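# Move an unpowered robot arm onto the other desk

## Task

Carry the limp, unpowered spare robot arm (5.7 kg, joints swinging freely) from its desk to the other desk and set it down lying flat. At the end it must be at rest with nothing hanging past any desk edge, and it must stay there without the robot holding it. No part of it may drop freely more than a few centimetres. Afterwards the robot must release it and back away. The robot itself must not tip over or finish leaning.

## Robot and tools

Robot: a wheeled base with a column, a tilting head and two six-joint arms (left and right), each with a two-finger gripper. Folded, as at the start, it measures 0.73 m long, 0.62 m wide and 1.88 m tall, and its front sits 0.40 m ahead of the column. The base drives forward/back and turns in place. It cannot move sideways.

Frames: the base frame has its origin on the floor under the column, midway between the drive wheels, with x forward, y left and z up. left_hand and right_hand are reported in this frame, in metres. Each is the point where the fingers meet, and the tips extend 8 mm past it. The hand's z axis runs along the fingers (quat_wxyz maps (0,0,1) onto it) and its y axis runs along the opening. The odometry frame is the base frame as it was at the scene's start. base_odometry counts wheel rotation only, so slip appears as travel. Heading runs from -3.142 to 3.142, positive to the left.

Tools:
- execute_actions: arguments "actions" (a list holding one action, or empty just to get state and images) and optional "cameras" (names from cam_head_left, cam_head_right, cam_left_wrist, cam_right_wrist, nav_camera, all; null, omitted or ["all"] means all, and [] means none). An action may hold "base", "joints" or both, plus optional "speeds", and its motions start together.
  "base" takes exactly one relative command, counted from the base's last reported position. {"translate_m": d} drives d metres, from -3 to 3, forward positive. {"rotate_rad": d} turns d radians, from -3.2 to 3.2, counter-clockwise (left) positive.
  "speeds" caps the top speed for this action only: translate_m from 0.05 to 0.8 m/s, rotate_rad from 0.1 to 1 rad/s, defaulting to the maximum. It does not slow the arms. A base move whose duration at that speed would exceed 8.667 s is refused.
  "joints" is one dictionary keyed by joint name, with absolute targets in radians, gripper in metres. Ranges: head_tilt_rad -0.61 to 1.308 (0 is level, positive looks down). left_/right_joint1_rad -2.879 to 2.879. joint2 0 to 3.141. joint3 0 to 3.019. joint4 -1.692 to 1.57. joint5 -1.57 to 1.57 (positive swings the hand to the robot's right). joint6 -2.094 to 2.094 (positive rolls clockwise seen from behind). left_/right_gripper_m 0 to 0.093, the fingertip gap. Completion tolerances are ±0.03, 0.045, 0.14, 0.09, 0.055, 0.03, 0.035 and 0.003 respectively. Joints you omit may keep pushing toward earlier targets. An unknown key or an out-of-range value rejects the whole call.
- wait: seconds, 0 to 10, with no new command. It returns state and images.
- zoom_image: camera plus region [x0,y0,x1,y1] in pixels of that camera's latest image, with the origin at the top-left and at most 504x504.
- finished_scene: scene number. Call it only when the arm lies settled on the other desk and the robot has let go and moved away. It cannot be undone.

Arm geometry (approximate): with joint1 at -1.57 (left) or 1.57 (right) and joints 5 and 6 at 0, the arm moves in a vertical plane pointing forward, 0.23 m to that side of the column. Let a = j2 - 0.35, b = 1.05 + j2 - j3 and c = b - j4. The hand is then 0.12 + 0.39 sin a + 0.38 cos b + 0.25 cos c m ahead and 1.46 + 0.39 cos a - 0.38 sin b - 0.25 sin c m up. c = 1.57 means the fingers point straight down. Example: j2, j3, j4 = 0.93, 0.78, 0.14 gives about 0.60 m ahead and 1.21 m up. Real hands usually sit up to 5 cm lower and nearer the column than this, or about 12 cm under heavy or extended loads. Reach is about 1 m from the shoulder, down to about 0.47 m high; the floor is out of reach.

Loads per arm, fingers down: up to 3.2 kg at about 0.4 m ahead, 0.65 to 1.2 m high; 2 kg out to 0.6 m; 1 kg out to 0.8 m at 0.9 to 1.2 m high. A gripper holds about 2 to 6 kg. The 5.7 kg arm probably needs both hands, kept close to the body with fingers steeply down. Overloaded arms sag and report time_out or off_target.

Friction: changes under about 0.03 rad (0.08 for joints 2 and 3) may not move anything. For gentle contact, step about 0.05 rad per call from your previous target. To grip, command an opening smaller than the object; off_target is then expected. A reading 0.002 m or more above the target means something is held.

Results: base_status and joint_status report "done", "off_target", "contact_stop" (base stalled: back off 0.05 m before turning), "time_out", or "not_followed". "joint command not followed" means the self-collision check blocked the arm; back the named joints off at least 0.05 rad. on_its_own reports what the call did not command. motor_effort (wheels only) is noisy, and the peak is in brackets. wheel_motors_off = 1 means a 2 s overload cutout after about 3 s of hard pushing. turned_by_wheels and turned_by_imu differing beyond about 4% and 0.05 rad means a collision or slip. base_tilt is in degrees; a forward value dropping by 0.5 or more means the robot is leaning back. A desk top 0.30 to 1.20 m high can slide over the housing and hit the column. A stop ends the reply's later calls.

Heat: holding loads heats motors. MOTOR HOT appears from 85 °C. At 100 °C the arm drops and releases (OVER-TEMPERATURE FAULT). To relieve an arm that keeps pushing, resend its reported joint positions, but a loaded arm sinks about 1 cm per kg each time.

Avoid: dropping the spare arm or letting its limp links swing down, hard pushes, the two arms striking or pressing each other (a hard press ends the run), and tipping the robot.

Each tool is called after "Call:" as name(argument=value, ...), one argument or row to a line, values as JSON.

## Session

Call:
execute_actions(
  actions=[],
)

Scene clock: 0.00 s.
Motor temperatures (°C, as the motors report them): left_arm=[27 25 26 29 28 28] | right_arm=[27 25 27 28 28 28]
base_odometry: x=+0.000 y=+0.000 heading=+0.000 (m, m, rad; odometry frame)
turned_by_wheels: +0.000 (rad since the last result)
turned_by_imu: +0.000 (rad since the last result)
base_tilt: forward=+0.3 right=-0.5 (deg)
base_status: not commanded
joint_positions: head_tilt_rad=+0.878 left_joint1_rad=-1.575 left_joint2_rad=+0.875 left_joint3_rad=+0.381 left_joint4_rad=-0.962 left_joint5_rad=-0.055 left_joint6_rad=+0.047 left_gripper_m=+0.094 right_joint1_rad=+1.561 right_joint2_rad=+0.884 right_joint3_rad=+0.386 right_joint4_rad=-0.918 right_joint5_rad=+0.040 right_joint6_rad=-0.053 right_gripper_m=+0.094
joint_status: not commanded
wheel_motors_off: 0
motor_effort: left_wheel=+2 right_wheel=-1 (%)
left_hand: x=+0.1324 y=+0.2332 z=+1.2604 quat_wxyz=(+0.449, -0.035, -0.893, -0.013) (m; base frame)
right_hand: x=+0.1396 y=-0.2344 z=+1.2508 quat_wxyz=(+0.432, +0.028, -0.901, +0.009) (m; base frame)
pictures: cam_head_left, cam_head_right, cam_left_wrist, cam_right_wrist, nav_camera
Images, in order (width x height): cam_head_left 896x504, cam_head_right 896x504, cam_left_wrist 616x616, cam_right_wrist 616x616, nav_camera 896x504.

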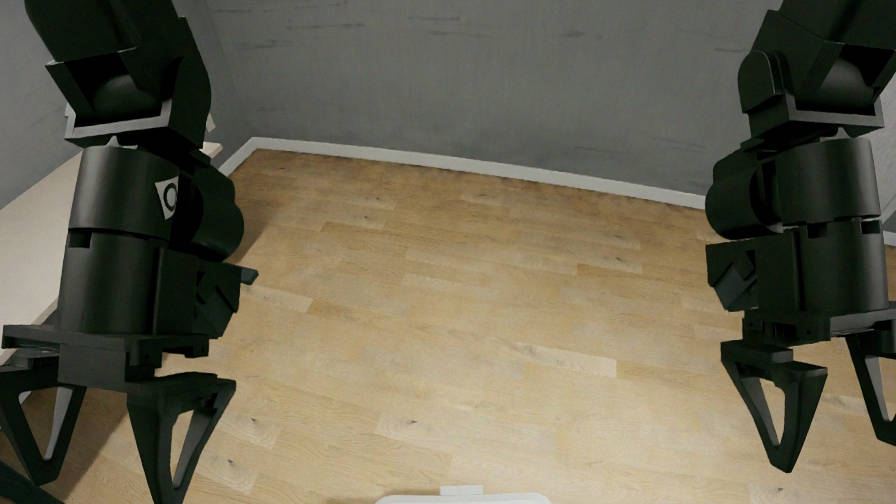

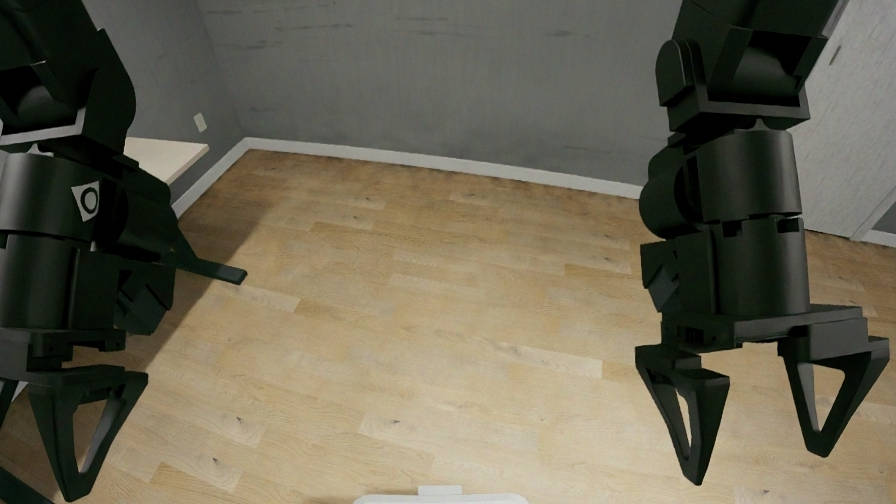

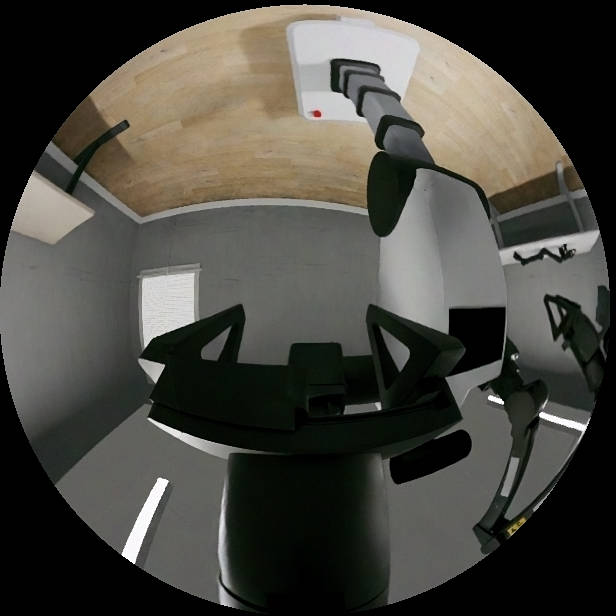

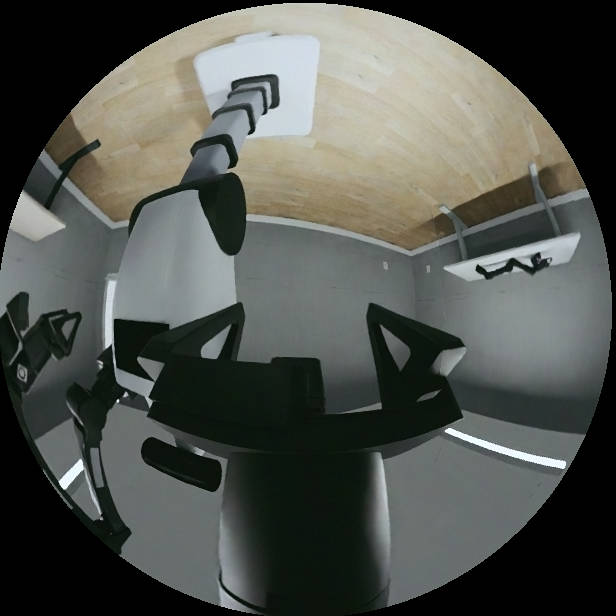

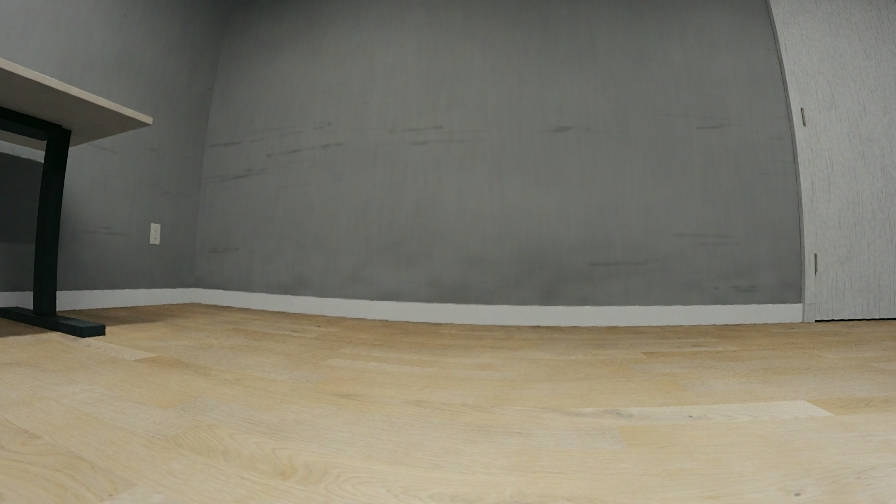

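Call:
execute_actions(
  actions=[
    {"base":{"rotate_rad":-2.2},"joints":{"head_tilt_rad":0.45}},
  ],
  cameras=["cam_head_left","nav_camera"],
)

Scene clock: 6.00 s.
Motor temperatures (°C, as the motors report them): left_arm=[27 26 26 29 28 28] | right_arm=[27 25 27 28 28 28]
base_odometry: x=+0.000 y=+0.000 heading=-2.200 (m, m, rad; odometry frame)
turned_by_wheels: -2.200 (rad since the last result)
turned_by_imu: -2.222 (rad since the last result)
base_tilt: forward=+0.1 right=-0.4 (deg)
base_status: done
joint_positions: head_tilt_rad=+0.469 left_joint1_rad=-1.575 left_joint2_rad=+0.875 left_joint3_rad=+0.381 left_joint4_rad=-0.962 left_joint5_rad=-0.055 left_joint6_rad=+0.047 left_gripper_m=+0.094 right_joint1_rad=+1.561 right_joint2_rad=+0.884 right_joint3_rad=+0.386 right_joint4_rad=-0.918 right_joint5_rad=+0.040 right_joint6_rad=-0.053 right_gripper_m=+0.094
joint_status: all done
wheel_motors_off: 0
motor_effort: left_wheel=+0(36) right_wheel=+0(27) (%)
left_hand: x=+0.1324 y=+0.2332 z=+1.2604 quat_wxyz=(+0.449, -0.035, -0.893, -0.013) (m; base frame)
right_hand: x=+0.1396 y=-0.2344 z=+1.2508 quat_wxyz=(+0.432, +0.028, -0.901, +0.009) (m; base frame)
pictures: cam_head_left, nav_camera
camera_calibration (this result's frames):
cam_head_left: T_world_to_cam=[[-0.00302877, -0.999936, -0.010888, 0.0454961], [-0.384477, 0.0112155, -0.923066, 1.43939], [0.92313, 0.00139042, -0.384487, 0.483965], [0, 0, 0, 1]] pos_world=[0.106788, 0.0286768, 1.51522]
Images, in order (width x height): cam_head_left 896x504, nav_camera 896x504.

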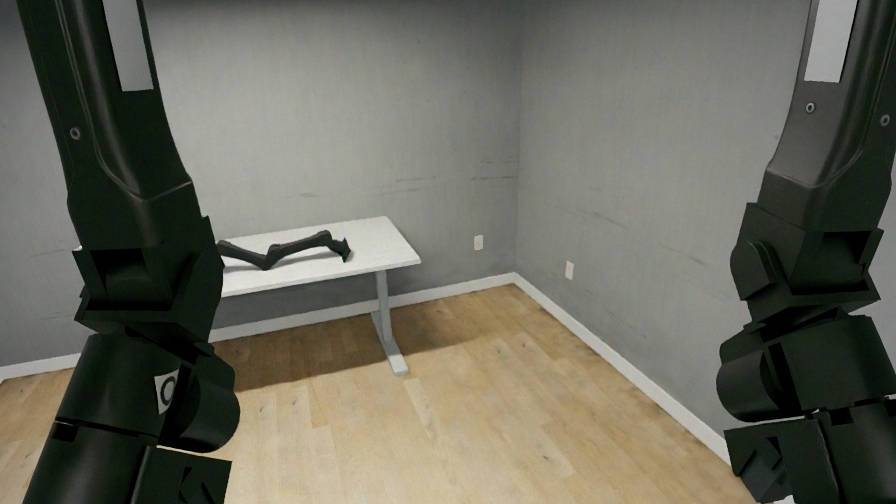

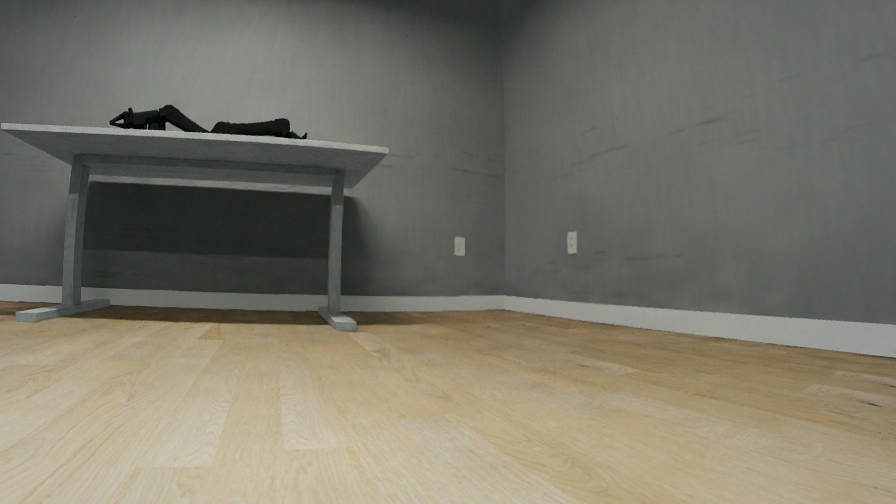

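Call:
execute_actions(
  actions=[
    {"base":{"rotate_rad":0.44},"joints":{"head_tilt_rad":0.6}},
  ],
  cameras=[],
)

Call:
execute_actions(
  actions=[
    {"base":{"translate_m":1.1},"joints":{"head_tilt_rad":0.75}},
  ],
  cameras=["cam_head_left","cam_head_right","nav_camera"],
)

Scene clock: 22.63 s.
Motor temperatures (°C, as the motors report them): left_arm=[27 26 26 29 28 28] | right_arm=[27 25 27 28 28 28]
base_odometry: x=+0.000 y=+0.000 heading=-1.760 (m, m, rad; odometry frame)
turned_by_wheels: +0.440 (rad since the last result)
turned_by_imu: +0.446 (rad since the last result)
base_tilt: forward=+0.1 right=-0.5 (deg)
base_status: done
joint_positions: head_tilt_rad=+0.603 left_joint1_rad=-1.575 left_joint2_rad=+0.875 left_joint3_rad=+0.381 left_joint4_rad=-0.962 left_joint5_rad=-0.055 left_joint6_rad=+0.047 left_gripper_m=+0.094 right_joint1_rad=+1.561 right_joint2_rad=+0.884 right_joint3_rad=+0.386 right_joint4_rad=-0.918 right_joint5_rad=+0.040 right_joint6_rad=-0.053 right_gripper_m=+0.094
joint_status: all done
wheel_motors_off: 0
motor_effort: left_wheel=+0(22) right_wheel=+0(20) (%)
left_hand: x=+0.1324 y=+0.2332 z=+1.2604 quat_wxyz=(+0.449, -0.035, -0.893, -0.013) (m; base frame)
right_hand: x=+0.1396 y=-0.2344 z=+1.2508 quat_wxyz=(+0.432, +0.028, -0.901, +0.009) (m; base frame)
pictures: none
No camera images: the call's "cameras" was empty. Leave "cameras" out to get every camera's image.

Scene clock: 25.93 s.
Motor temperatures (°C, as the motors report them): left_arm=[27 26 26 29 28 28] | right_arm=[27 25 27 28 28 28]
base_odometry: x=-0.207 y=-1.080 heading=-1.760 (m, m, rad; odometry frame)
turned_by_wheels: +0.000 (rad since the last result)
turned_by_imu: -0.004 (rad since the last result)
base_tilt: forward=+0.0 right=-0.3 (deg)
base_status: done
joint_positions: head_tilt_rad=+0.753 left_joint1_rad=-1.575 left_joint2_rad=+0.875 left_joint3_rad=+0.382 left_joint4_rad=-0.962 left_joint5_rad=-0.055 left_joint6_rad=+0.047 left_gripper_m=+0.094 right_joint1_rad=+1.561 right_joint2_rad=+0.884 right_joint3_rad=+0.387 right_joint4_rad=-0.918 right_joint5_rad=+0.040 right_joint6_rad=-0.053 right_gripper_m=+0.094
joint_status: all done
wheel_motors_off: 0
motor_effort: left_wheel=-1(41) right_wheel=+0(52) (%)
left_hand: x=+0.1328 y=+0.2332 z=+1.2602 quat_wxyz=(+0.449, -0.035, -0.893, -0.013) (m; base frame)
right_hand: x=+0.1398 y=-0.2344 z=+1.2508 quat_wxyz=(+0.432, +0.028, -0.901, +0.009) (m; base frame)
pictures: cam_head_left, cam_head_right, nav_camera
camera_calibration (this result's frames):
cam_head_left: T_world_to_cam=[[-0.0059623, -0.999936, -0.00960063, 0.0436603], [-0.628048, 0.0112155, -0.778094, 1.22831], [0.778152, 0.00139042, -0.628074, 0.866339], [0, 0, 0, 1]] pos_world=[0.097554, 0.0286768, 1.50028]
cam_head_right: T_world_to_cam=[[-0.0170266, -0.999825, -0.00775888, -0.0278694], [-0.621092, 0.0166576, -0.783561, 1.23089], [0.783553, -0.00852243, -0.621267, 0.850631], [0, 0, 0, 1]] pos_world=[0.0975061, -0.0411187, 1.49273]
Images, in order (width x height): cam_head_left 896x504, cam_head_right 896x504, nav_camera 896x504.

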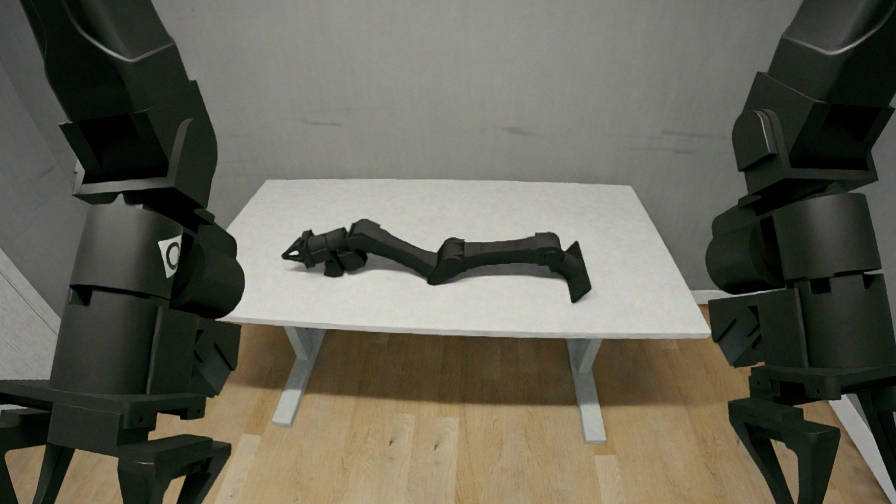

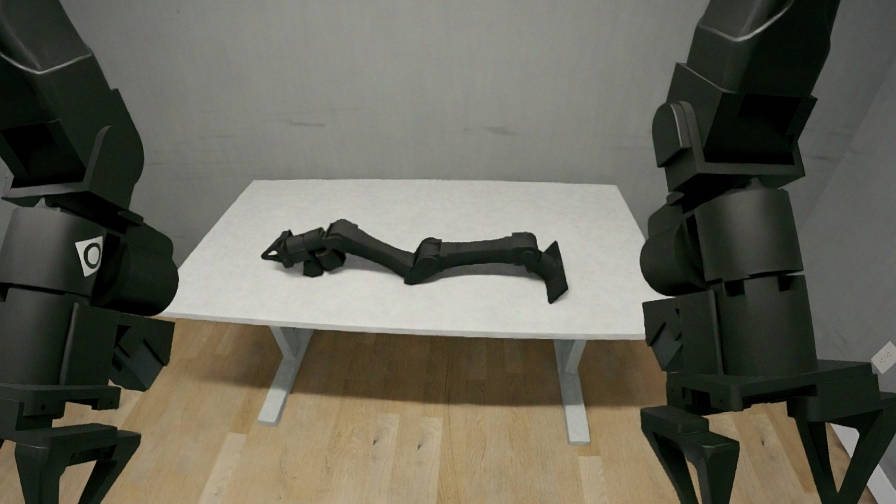

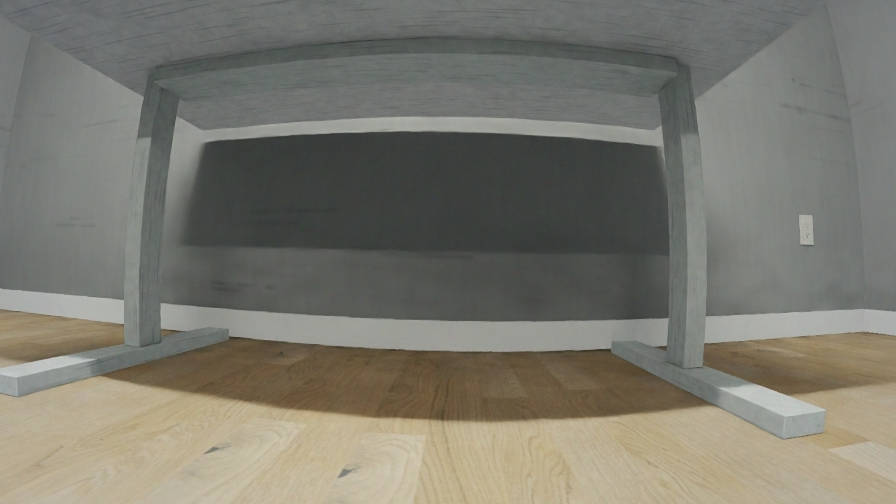

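Call:
zoom_image(
  camera="cam_head_left",
  region=[270, 190, 610, 320],
)

Region (270, 190, 610, 320) of cam_head_left's 896x504 image, scaled by 1.482, with more detail than that image has; it fills the top 193 rows of this view, and the rest is white.

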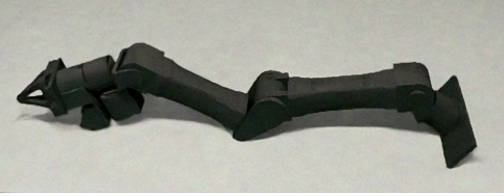

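Call:
execute_actions(
  actions=[
    {"joints":{"left_joint1_rad":-1.57,"left_joint2_rad":1.48,"left_joint3_rad":0.82,"left_joint4_rad":0.14,"left_joint5_rad":0,"left_joint6_rad":1.57,"right_joint1_rad":1.57,"right_joint2_rad":1.48,"right_joint3_rad":0.82,"right_joint4_rad":0.14,"right_joint5_rad":0,"right_joint6_rad":-1.57,"head_tilt_rad":1.0}},
  ],
  cameras=["cam_head_left"],
)

Call:
execute_actions(
  actions=[
    {"base":{"translate_m":0.5},"speeds":{"translate_m":0.3},"joints":{"head_tilt_rad":1.15}},
  ],
)

Scene clock: 54.13 s.
Motor temperatures (°C, as the motors report them): left_arm=[27 26 26 29 28 28] | right_arm=[27 26 27 28 28 28]
base_odometry: x=-0.207 y=-1.080 heading=-1.760 (m, m, rad; odometry frame)
turned_by_wheels: +0.000 (rad since the last result)
turned_by_imu: +0.000 (rad since the last result)
base_tilt: forward=+0.1 right=-0.4 (deg)
base_status: not commanded
joint_positions: head_tilt_rad=+1.000 left_joint1_rad=-1.575 left_joint2_rad=+1.488 left_joint3_rad=+0.822 left_joint4_rad=+0.128 left_joint5_rad=-0.003 left_joint6_rad=+1.563 left_gripper_m=+0.094 right_joint1_rad=+1.564 right_joint2_rad=+1.489 right_joint3_rad=+0.824 right_joint4_rad=+0.131 right_joint5_rad=+0.001 right_joint6_rad=-1.563 right_gripper_m=+0.094
joint_status: all done
wheel_motors_off: 0
motor_effort: left_wheel=-1(2) right_wheel=+1(2) (%)
left_hand: x=+0.4161 y=+0.2226 z=+0.9922 quat_wxyz=(+0.005, -0.705, -0.709, +0.005) (m; base frame)
right_hand: x=+0.4171 y=-0.2296 z=+0.9919 quat_wxyz=(+0.007, +0.703, -0.711, -0.001) (m; base frame)
pictures: cam_head_left
camera_calibration (this result's frames):
cam_head_left: T_world_to_cam=[[-0.00812792, -0.999936, -0.00785227, 0.0410761], [-0.79917, 0.0112155, -0.601, 0.964142], [0.60105, 0.00139042, -0.79921, 1.13874], [0, 0, 0, 1]] pos_world=[0.0864054, 0.0286768, 1.48987]
Images, in order (width x height): cam_head_left 896x504.

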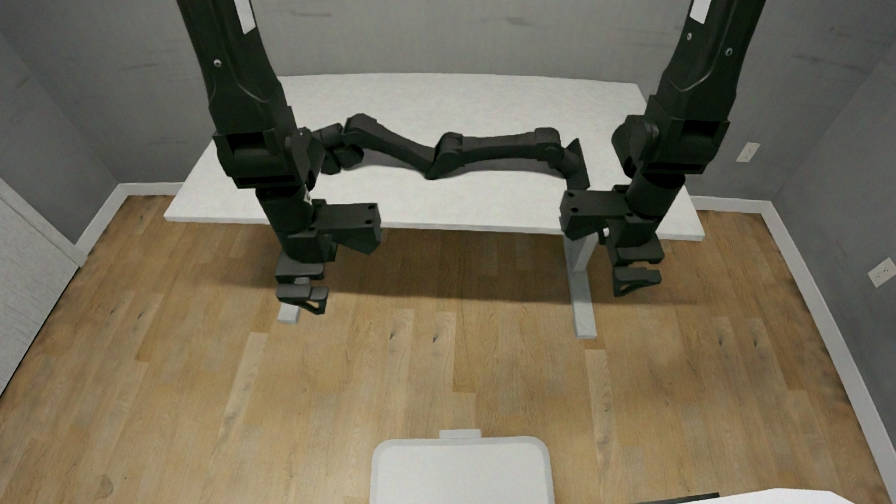

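Scene clock: 56.80 s.
Motor temperatures (°C, as the motors report them): left_arm=[27 26 26 29 28 28] | right_arm=[27 26 27 28 28 28]
base_odometry: x=-0.301 y=-1.572 heading=-1.761 (m, m, rad; odometry frame)
turned_by_wheels: +0.000 (rad since the last result)
turned_by_imu: -0.002 (rad since the last result)
base_tilt: forward=+0.0 right=-0.4 (deg)
base_status: done
joint_positions: head_tilt_rad=+1.149 left_joint1_rad=-1.575 left_joint2_rad=+1.486 left_joint3_rad=+0.821 left_joint4_rad=+0.128 left_joint5_rad=-0.003 left_joint6_rad=+1.563 left_gripper_m=+0.094 right_joint1_rad=+1.564 right_joint2_rad=+1.487 right_joint3_rad=+0.822 right_joint4_rad=+0.131 right_joint5_rad=+0.001 right_joint6_rad=-1.563 right_gripper_m=+0.094
joint_status: all done
wheel_motors_off: 0
motor_effort: left_wheel=+0(34) right_wheel=+1(35) (%)
left_hand: x=+0.4161 y=+0.2226 z=+0.9929 quat_wxyz=(+0.005, -0.705, -0.709, +0.005) (m; base frame)
right_hand: x=+0.4170 y=-0.2296 z=+0.9927 quat_wxyz=(+0.006, +0.703, -0.711, -0.001) (m; base frame)
pictures: cam_head_left, cam_head_right, cam_left_wrist, cam_right_wrist, nav_camera
camera_calibration (this result's frames):
cam_head_left: T_world_to_cam=[[-0.00920388, -0.999936, -0.00655818, 0.039137], [-0.879559, 0.0112155, -0.475657, 0.775133], [0.475701, 0.00139042, -0.879606, 1.26882], [0, 0, 0, 1]] pos_world=[0.0785568, 0.0286768, 1.48502]
cam_head_right: T_world_to_cam=[[-0.0187018, -0.999825, -0.0005915, -0.0388234], [-0.87525, 0.0166576, -0.483384, 0.781325], [0.483309, -0.00852243, -0.875408, 1.25702], [0, 0, 0, 1]] pos_world=[0.0755984, -0.0411187, 1.47806]
cam_left_wrist: T_world_to_cam=[[-0.999958, -0.00145372, 0.0090467, 0.404866], [0.00413121, 0.809755, 0.586754, -0.763162], [-0.00817858, 0.586767, -0.809715, 0.799321], [0, 0, 0, 1]] pos_world=[0.414539, 0.149547, 1.09135]
cam_right_wrist: T_world_to_cam=[[0.999877, -0.0105732, -0.0115626, -0.405463], [-0.00154585, -0.800946, 0.598735, -0.777072], [-0.0155915, -0.598644, -0.800864, 0.785171], [0, 0, 0, 1]] pos_world=[0.416454, -0.156642, 1.08939]
Images, in order (width x height): cam_head_left 896x504, cam_head_right 896x504, cam_left_wrist 616x616, cam_right_wrist 616x616, nav_camera 896x504.

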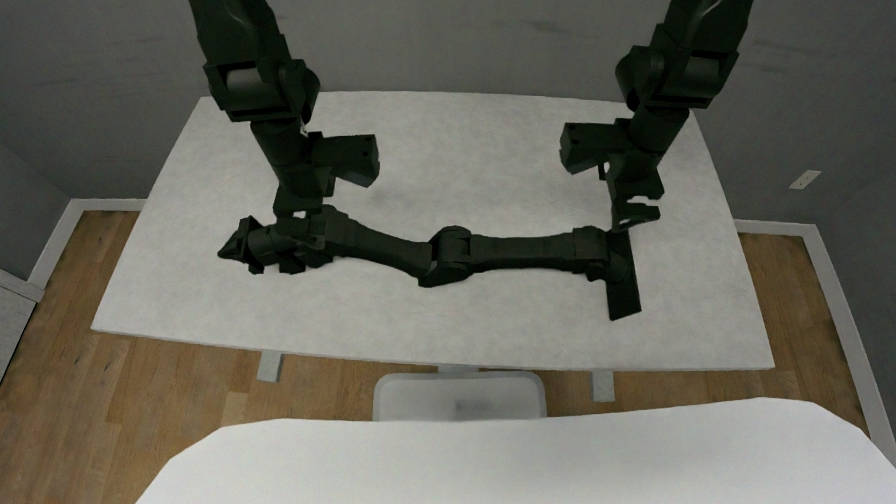

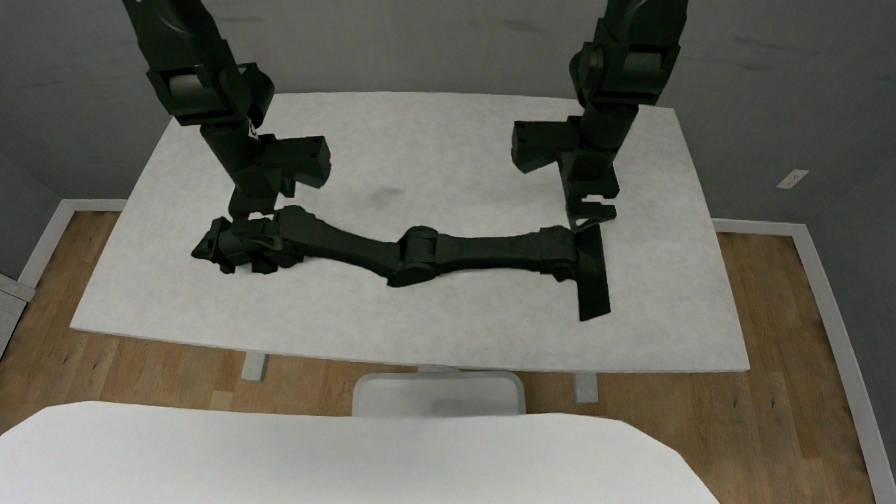

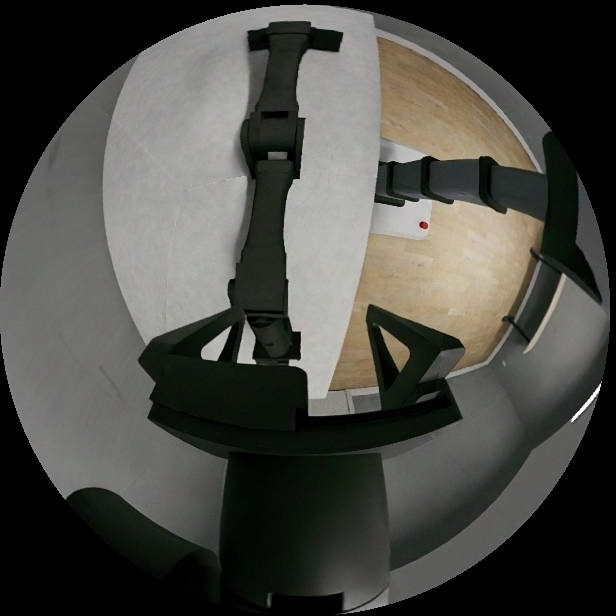

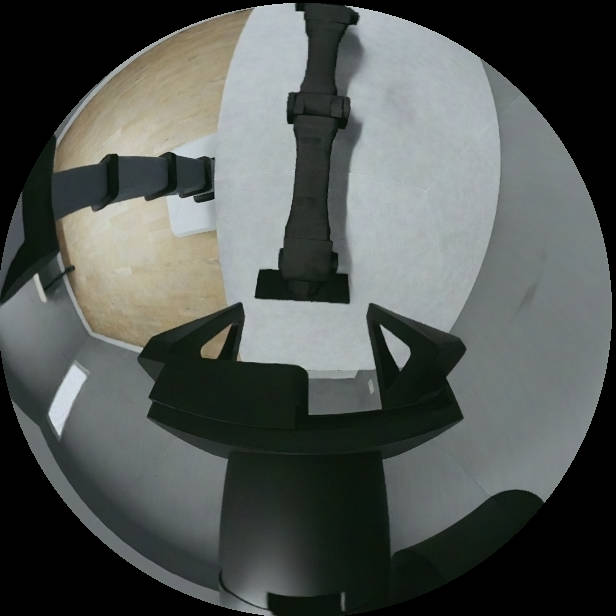

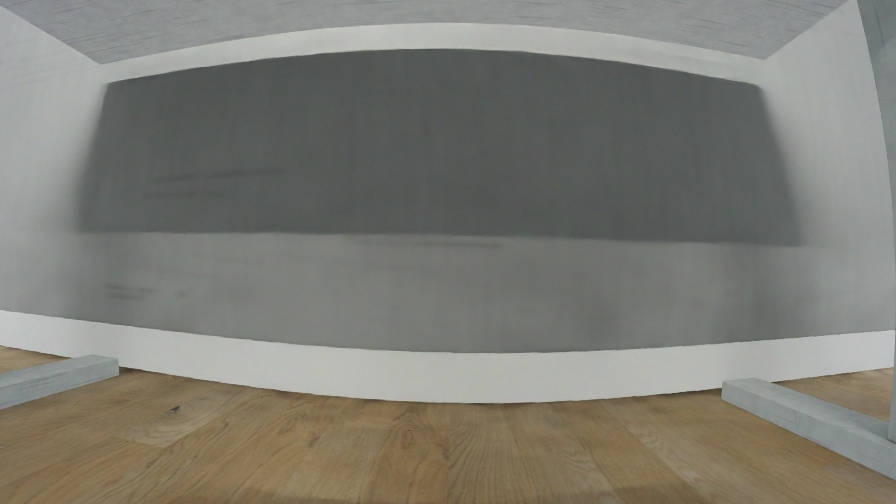

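Call:
zoom_image(
  camera="cam_head_left",
  region=[200, 190, 680, 340],
)

Call:
zoom_image(
  camera="cam_left_wrist",
  region=[170, 20, 390, 400],
)

Region (200, 190, 680, 340) of cam_head_left's 896x504 image, scaled by 1.050, with more detail than that image has; it fills the top 158 rows of this view, and the rest is white.

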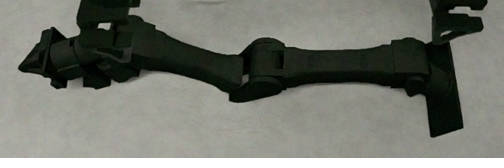

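Region (170, 20, 390, 400) of cam_left_wrist's 616x616 image, scaled by 1.326, with more detail than that image has; it fills the left 292 columns of this view, and the rest is white.

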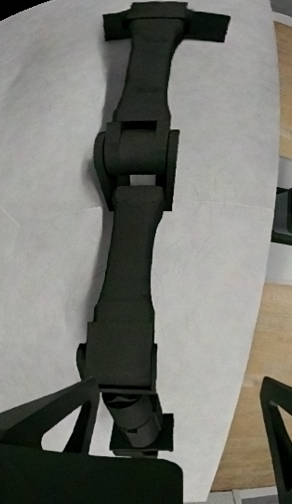

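Call:
execute_actions(
  actions=[
    {"base":{"translate_m":0.06},"speeds":{"translate_m":0.05},"joints":{"left_joint2_rad":1.84,"left_joint3_rad":1.11,"left_joint4_rad":0.21,"left_joint6_rad":1.45,"right_joint1_rad":1.70,"right_joint2_rad":1.877,"right_joint3_rad":1.008,"right_joint4_rad":0.35,"right_joint5_rad":0.11}},
  ],
)

Scene clock: 97.07 s.
Motor temperatures (°C, as the motors report them): left_arm=[27 28 26 29 28 28] | right_arm=[27 28 27 28 28 28]
base_odometry: x=-0.313 y=-1.630 heading=-1.761 (m, m, rad; odometry frame)
turned_by_wheels: +0.000 (rad since the last result)
turned_by_imu: +0.000 (rad since the last result)
base_tilt: forward=+0.2 right=-0.4 (deg)
base_status: done
joint_positions: head_tilt_rad=+1.149 left_joint1_rad=-1.575 left_joint2_rad=+1.846 left_joint3_rad=+1.109 left_joint4_rad=+0.208 left_joint5_rad=-0.003 left_joint6_rad=+1.457 left_gripper_m=+0.094 right_joint1_rad=+1.703 right_joint2_rad=+1.883 right_joint3_rad=+1.007 right_joint4_rad=+0.350 right_joint5_rad=+0.109 right_joint6_rad=-1.564 right_gripper_m=+0.094
joint_status: all done
wheel_motors_off: 0
motor_effort: left_wheel=+0(33) right_wheel=+0(38) (%)
left_hand: x=+0.4250 y=+0.2221 z=+0.8642 quat_wxyz=(+0.002, -0.667, -0.745, +0.002) (m; base frame)
right_hand: x=+0.3746 y=-0.1568 z=+0.8686 quat_wxyz=(-0.003, +0.728, -0.686, -0.002) (m; base frame)
pictures: cam_head_left, cam_head_right, cam_left_wrist, cam_right_wrist, nav_camera
camera_calibration (this result's frames):
cam_head_left: T_world_to_cam=[[-0.00920659, -0.999936, -0.00655438, 0.0391313], [-0.879756, 0.0112155, -0.475293, 0.774582], [0.475337, 0.00139042, -0.879803, 1.26914], [0, 0, 0, 1]] pos_world=[0.078534, 0.0286768, 1.485]
cam_head_right: T_world_to_cam=[[-0.018702, -0.999825, -0.000583763, -0.0388353], [-0.87545, 0.0166576, -0.483022, 0.780777], [0.482947, -0.00852243, -0.875608, 1.25735], [0, 0, 0, 1]] pos_world=[0.0755727, -0.0411187, 1.47805]
cam_left_wrist: T_world_to_cam=[[-0.994224, -0.107326, 0.000714807, 0.443288], [-0.0864532, 0.80478, 0.587244, -0.648148], [-0.0636017, 0.58379, -0.80941, 0.719481], [0, 0, 0, 1]] pos_world=[0.430453, 0.149167, 0.962659]
cam_right_wrist: T_world_to_cam=[[0.998204, 0.059895, 0.00129516, -0.363206], [0.0476869, -0.80746, 0.587992, -0.654757], [0.0362636, -0.586874, -0.808866, 0.718087], [0, 0, 0, 1]] pos_world=[0.367737, -0.0855087, 0.966298]
Images, in order (width x height): cam_head_left 896x504, cam_head_right 896x504, cam_left_wrist 616x616, cam_right_wrist 616x616, nav_camera 896x504.

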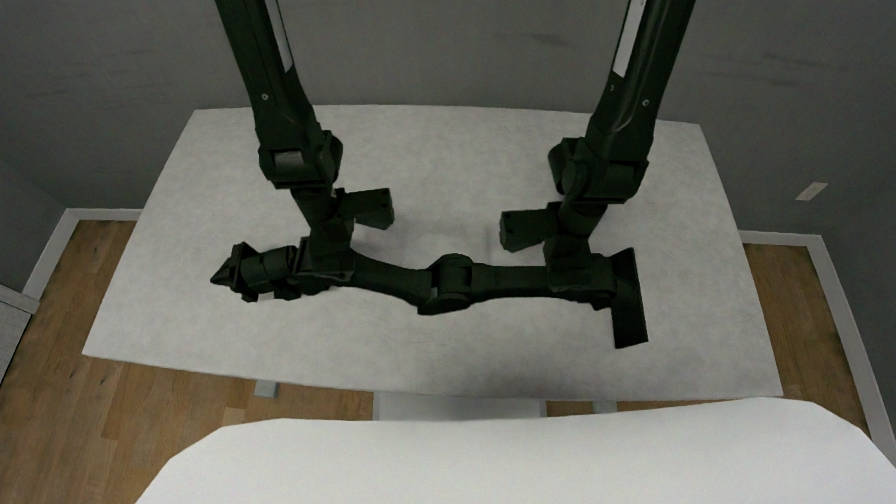

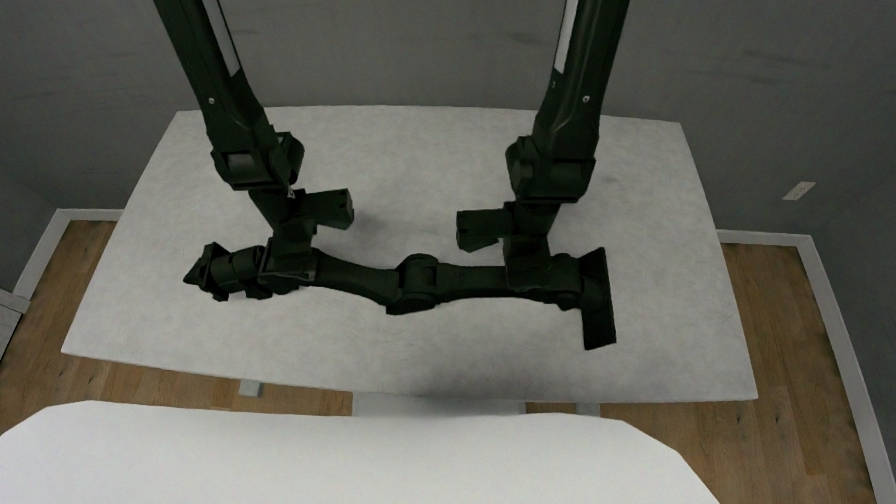

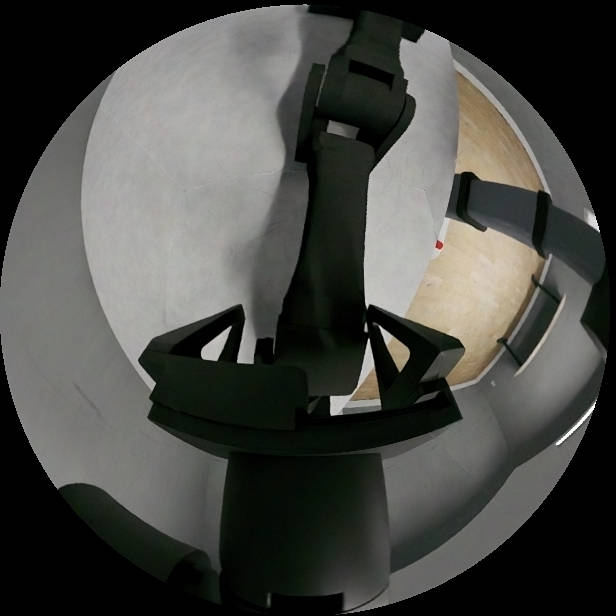

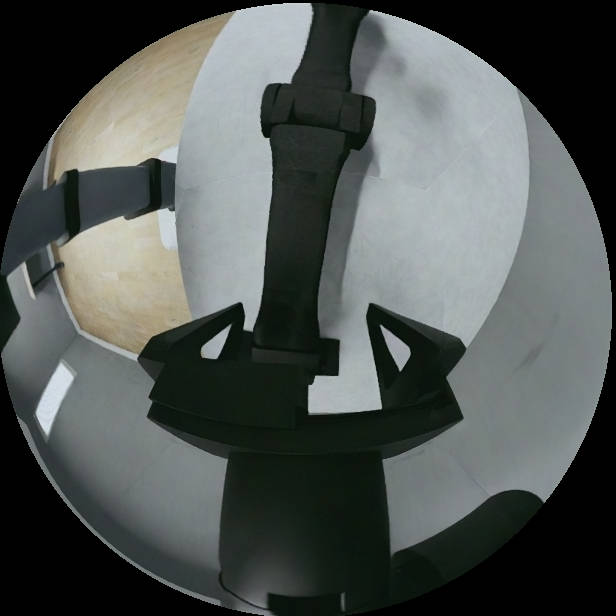

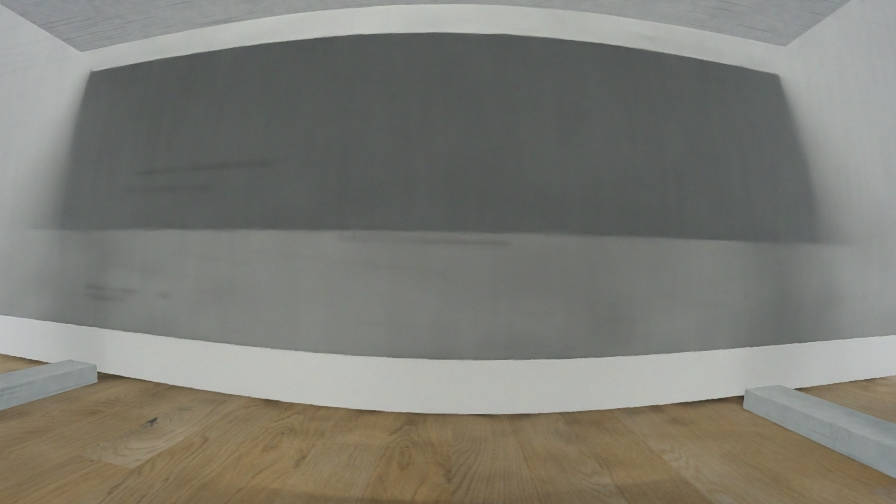

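Call:
execute_actions(
  actions=[
    {"joints":{"left_joint1_rad":-1.635,"left_joint5_rad":-0.055,"left_joint6_rad":1.69,"right_joint1_rad":1.74,"right_joint5_rad":0.145,"right_joint2_rad":1.90,"right_joint3_rad":1.03,"right_joint4_rad":0.37,"left_joint2_rad":1.87,"left_joint3_rad":1.10,"left_joint4_rad":0.25}},
  ],
  cameras=["cam_left_wrist","cam_right_wrist"],
)

Call:
execute_actions(
  actions=[
    {"joints":{"left_joint2_rad":2.008,"left_joint3_rad":1.211,"left_joint4_rad":0.277,"right_joint2_rad":2.043,"right_joint3_rad":1.139,"right_joint4_rad":0.384}},
  ],
  cameras=["cam_head_left","cam_left_wrist","cam_right_wrist"],
)

Scene clock: 114.37 s.
Motor temperatures (°C, as the motors report them): left_arm=[27 28 26 29 28 28] | right_arm=[27 28 27 28 28 28]
base_odometry: x=-0.313 y=-1.630 heading=-1.761 (m, m, rad; odometry frame)
turned_by_wheels: +0.000 (rad since the last result)
turned_by_imu: +0.000 (rad since the last result)
base_tilt: forward=+0.2 right=-0.5 (deg)
base_status: not commanded
joint_positions: head_tilt_rad=+1.149 left_joint1_rad=-1.637 left_joint2_rad=+1.859 left_joint3_rad=+1.107 left_joint4_rad=+0.233 left_joint5_rad=-0.053 left_joint6_rad=+1.684 left_gripper_m=+0.094 right_joint1_rad=+1.743 right_joint2_rad=+1.890 right_joint3_rad=+1.028 right_joint4_rad=+0.358 right_joint5_rad=+0.144 right_joint6_rad=-1.564 right_gripper_m=+0.094
joint_status: all done
wheel_motors_off: 0
motor_effort: left_wheel=+0(1) right_wheel=+0(0) (%)
left_hand: x=+0.4219 y=+0.1883 z=+0.8617 quat_wxyz=(-0.003, -0.757, -0.654, +0.000) (m; base frame)
right_hand: x=+0.3837 y=-0.1354 z=+0.8672 quat_wxyz=(-0.011, +0.733, -0.680, +0.007) (m; base frame)
pictures: cam_left_wrist, cam_right_wrist
camera_calibration (this result's frames):
cam_left_wrist: T_world_to_cam=[[-0.988821, 0.148723, -0.0106782, 0.395885], [0.114522, 0.80338, 0.58435, -0.701699], [0.095485, 0.576595, -0.811432, 0.672924], [0, 0, 0, 1]] pos_world=[0.407565, 0.116849, 0.960297]
cam_right_wrist: T_world_to_cam=[[0.996759, 0.0763244, 0.0254162, -0.391776], [0.0467888, -0.807052, 0.588624, -0.637198], [0.0654386, -0.585527, -0.808007, 0.717378], [0, 0, 0, 1]] pos_world=[0.373376, -0.0643049, 0.964674]
Images, in order (width x height): cam_left_wrist 616x616, cam_right_wrist 616x616.

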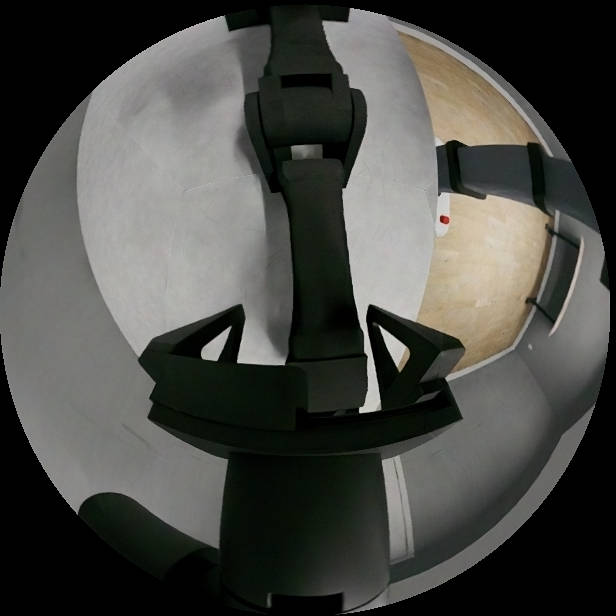

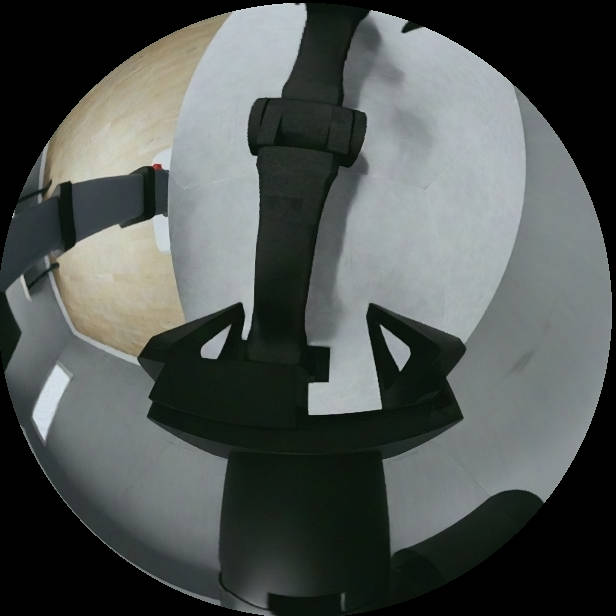

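Scene clock: 115.37 s.
Motor temperatures (°C, as the motors report them): left_arm=[27 28 26 29 28 28] | right_arm=[27 28 27 28 28 28]
base_odometry: x=-0.313 y=-1.630 heading=-1.761 (m, m, rad; odometry frame)
turned_by_wheels: +0.000 (rad since the last result)
turned_by_imu: +0.000 (rad since the last result)
base_tilt: forward=+0.1 right=-0.2 (deg)
base_status: not commanded
joint_positions: head_tilt_rad=+1.149 left_joint1_rad=-1.637 left_joint2_rad=+2.018 left_joint3_rad=+1.211 left_joint4_rad=+0.263 left_joint5_rad=-0.053 left_joint6_rad=+1.683 left_gripper_m=+0.094 right_joint1_rad=+1.747 right_joint2_rad=+2.054 right_joint3_rad=+1.139 right_joint4_rad=+0.373 right_joint5_rad=+0.146 right_joint6_rad=-1.565 right_gripper_m=+0.094
joint_status: all done
wheel_motors_off: 0
motor_effort: left_wheel=-1(2) right_wheel=+1(1) (%)
left_hand: x=+0.3944 y=+0.1860 z=+0.8059 quat_wxyz=(+0.005, -0.757, -0.654, +0.009) (m; base frame)
right_hand: x=+0.3518 y=-0.1273 z=+0.8120 quat_wxyz=(+0.002, +0.736, -0.676, -0.006) (m; base frame)
pictures: cam_head_left, cam_left_wrist, cam_right_wrist
camera_calibration (this result's frames):
cam_head_left: T_world_to_cam=[[-0.00920659, -0.999936, -0.00655438, 0.0391313], [-0.879756, 0.0112155, -0.475293, 0.774582], [0.475337, 0.00139042, -0.879803, 1.26914], [0, 0, 0, 1]] pos_world=[0.078534, 0.0286768, 1.485]
cam_left_wrist: T_world_to_cam=[[-0.988692, 0.149346, 0.0135343, 0.348739], [0.129238, 0.802831, 0.582031, -0.66798], [0.0760583, 0.577199, -0.813054, 0.640499], [0, 0, 0, 1]] pos_world=[0.382409, 0.114497, 0.904826]
cam_right_wrist: T_world_to_cam=[[0.996296, 0.0852015, -0.011605, -0.327852], [0.0757221, -0.805373, 0.587913, -0.606075], [0.0407447, -0.586614, -0.808841, 0.688879], [0, 0, 0, 1]] pos_world=[0.344463, -0.0560766, 0.909708]
Images, in order (width x height): cam_head_left 896x504, cam_left_wrist 616x616, cam_right_wrist 616x616.

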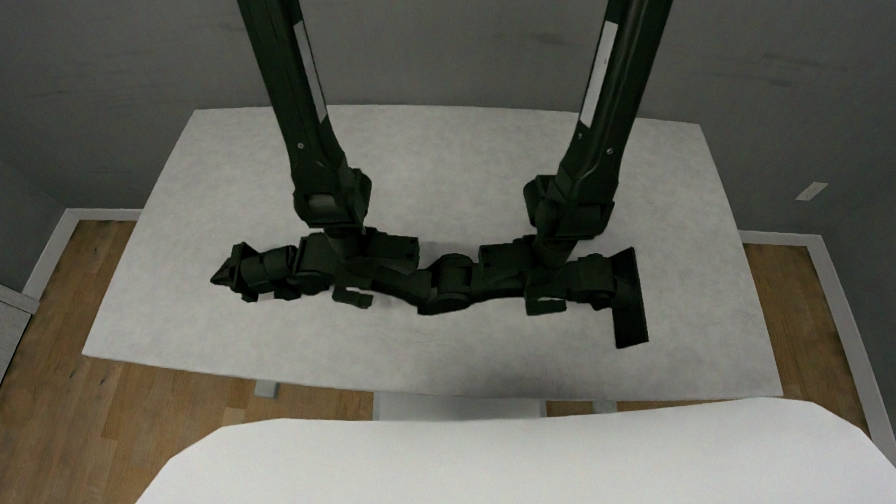

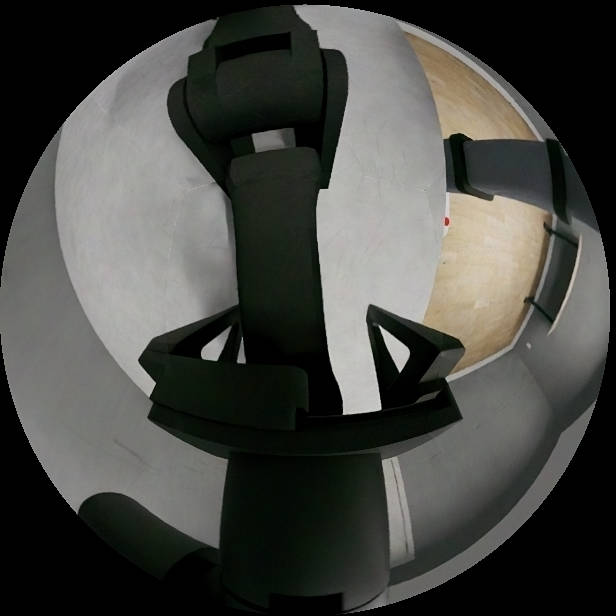

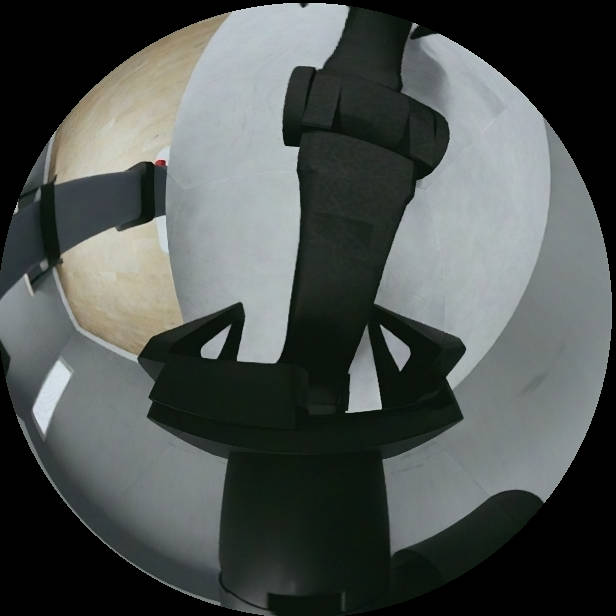

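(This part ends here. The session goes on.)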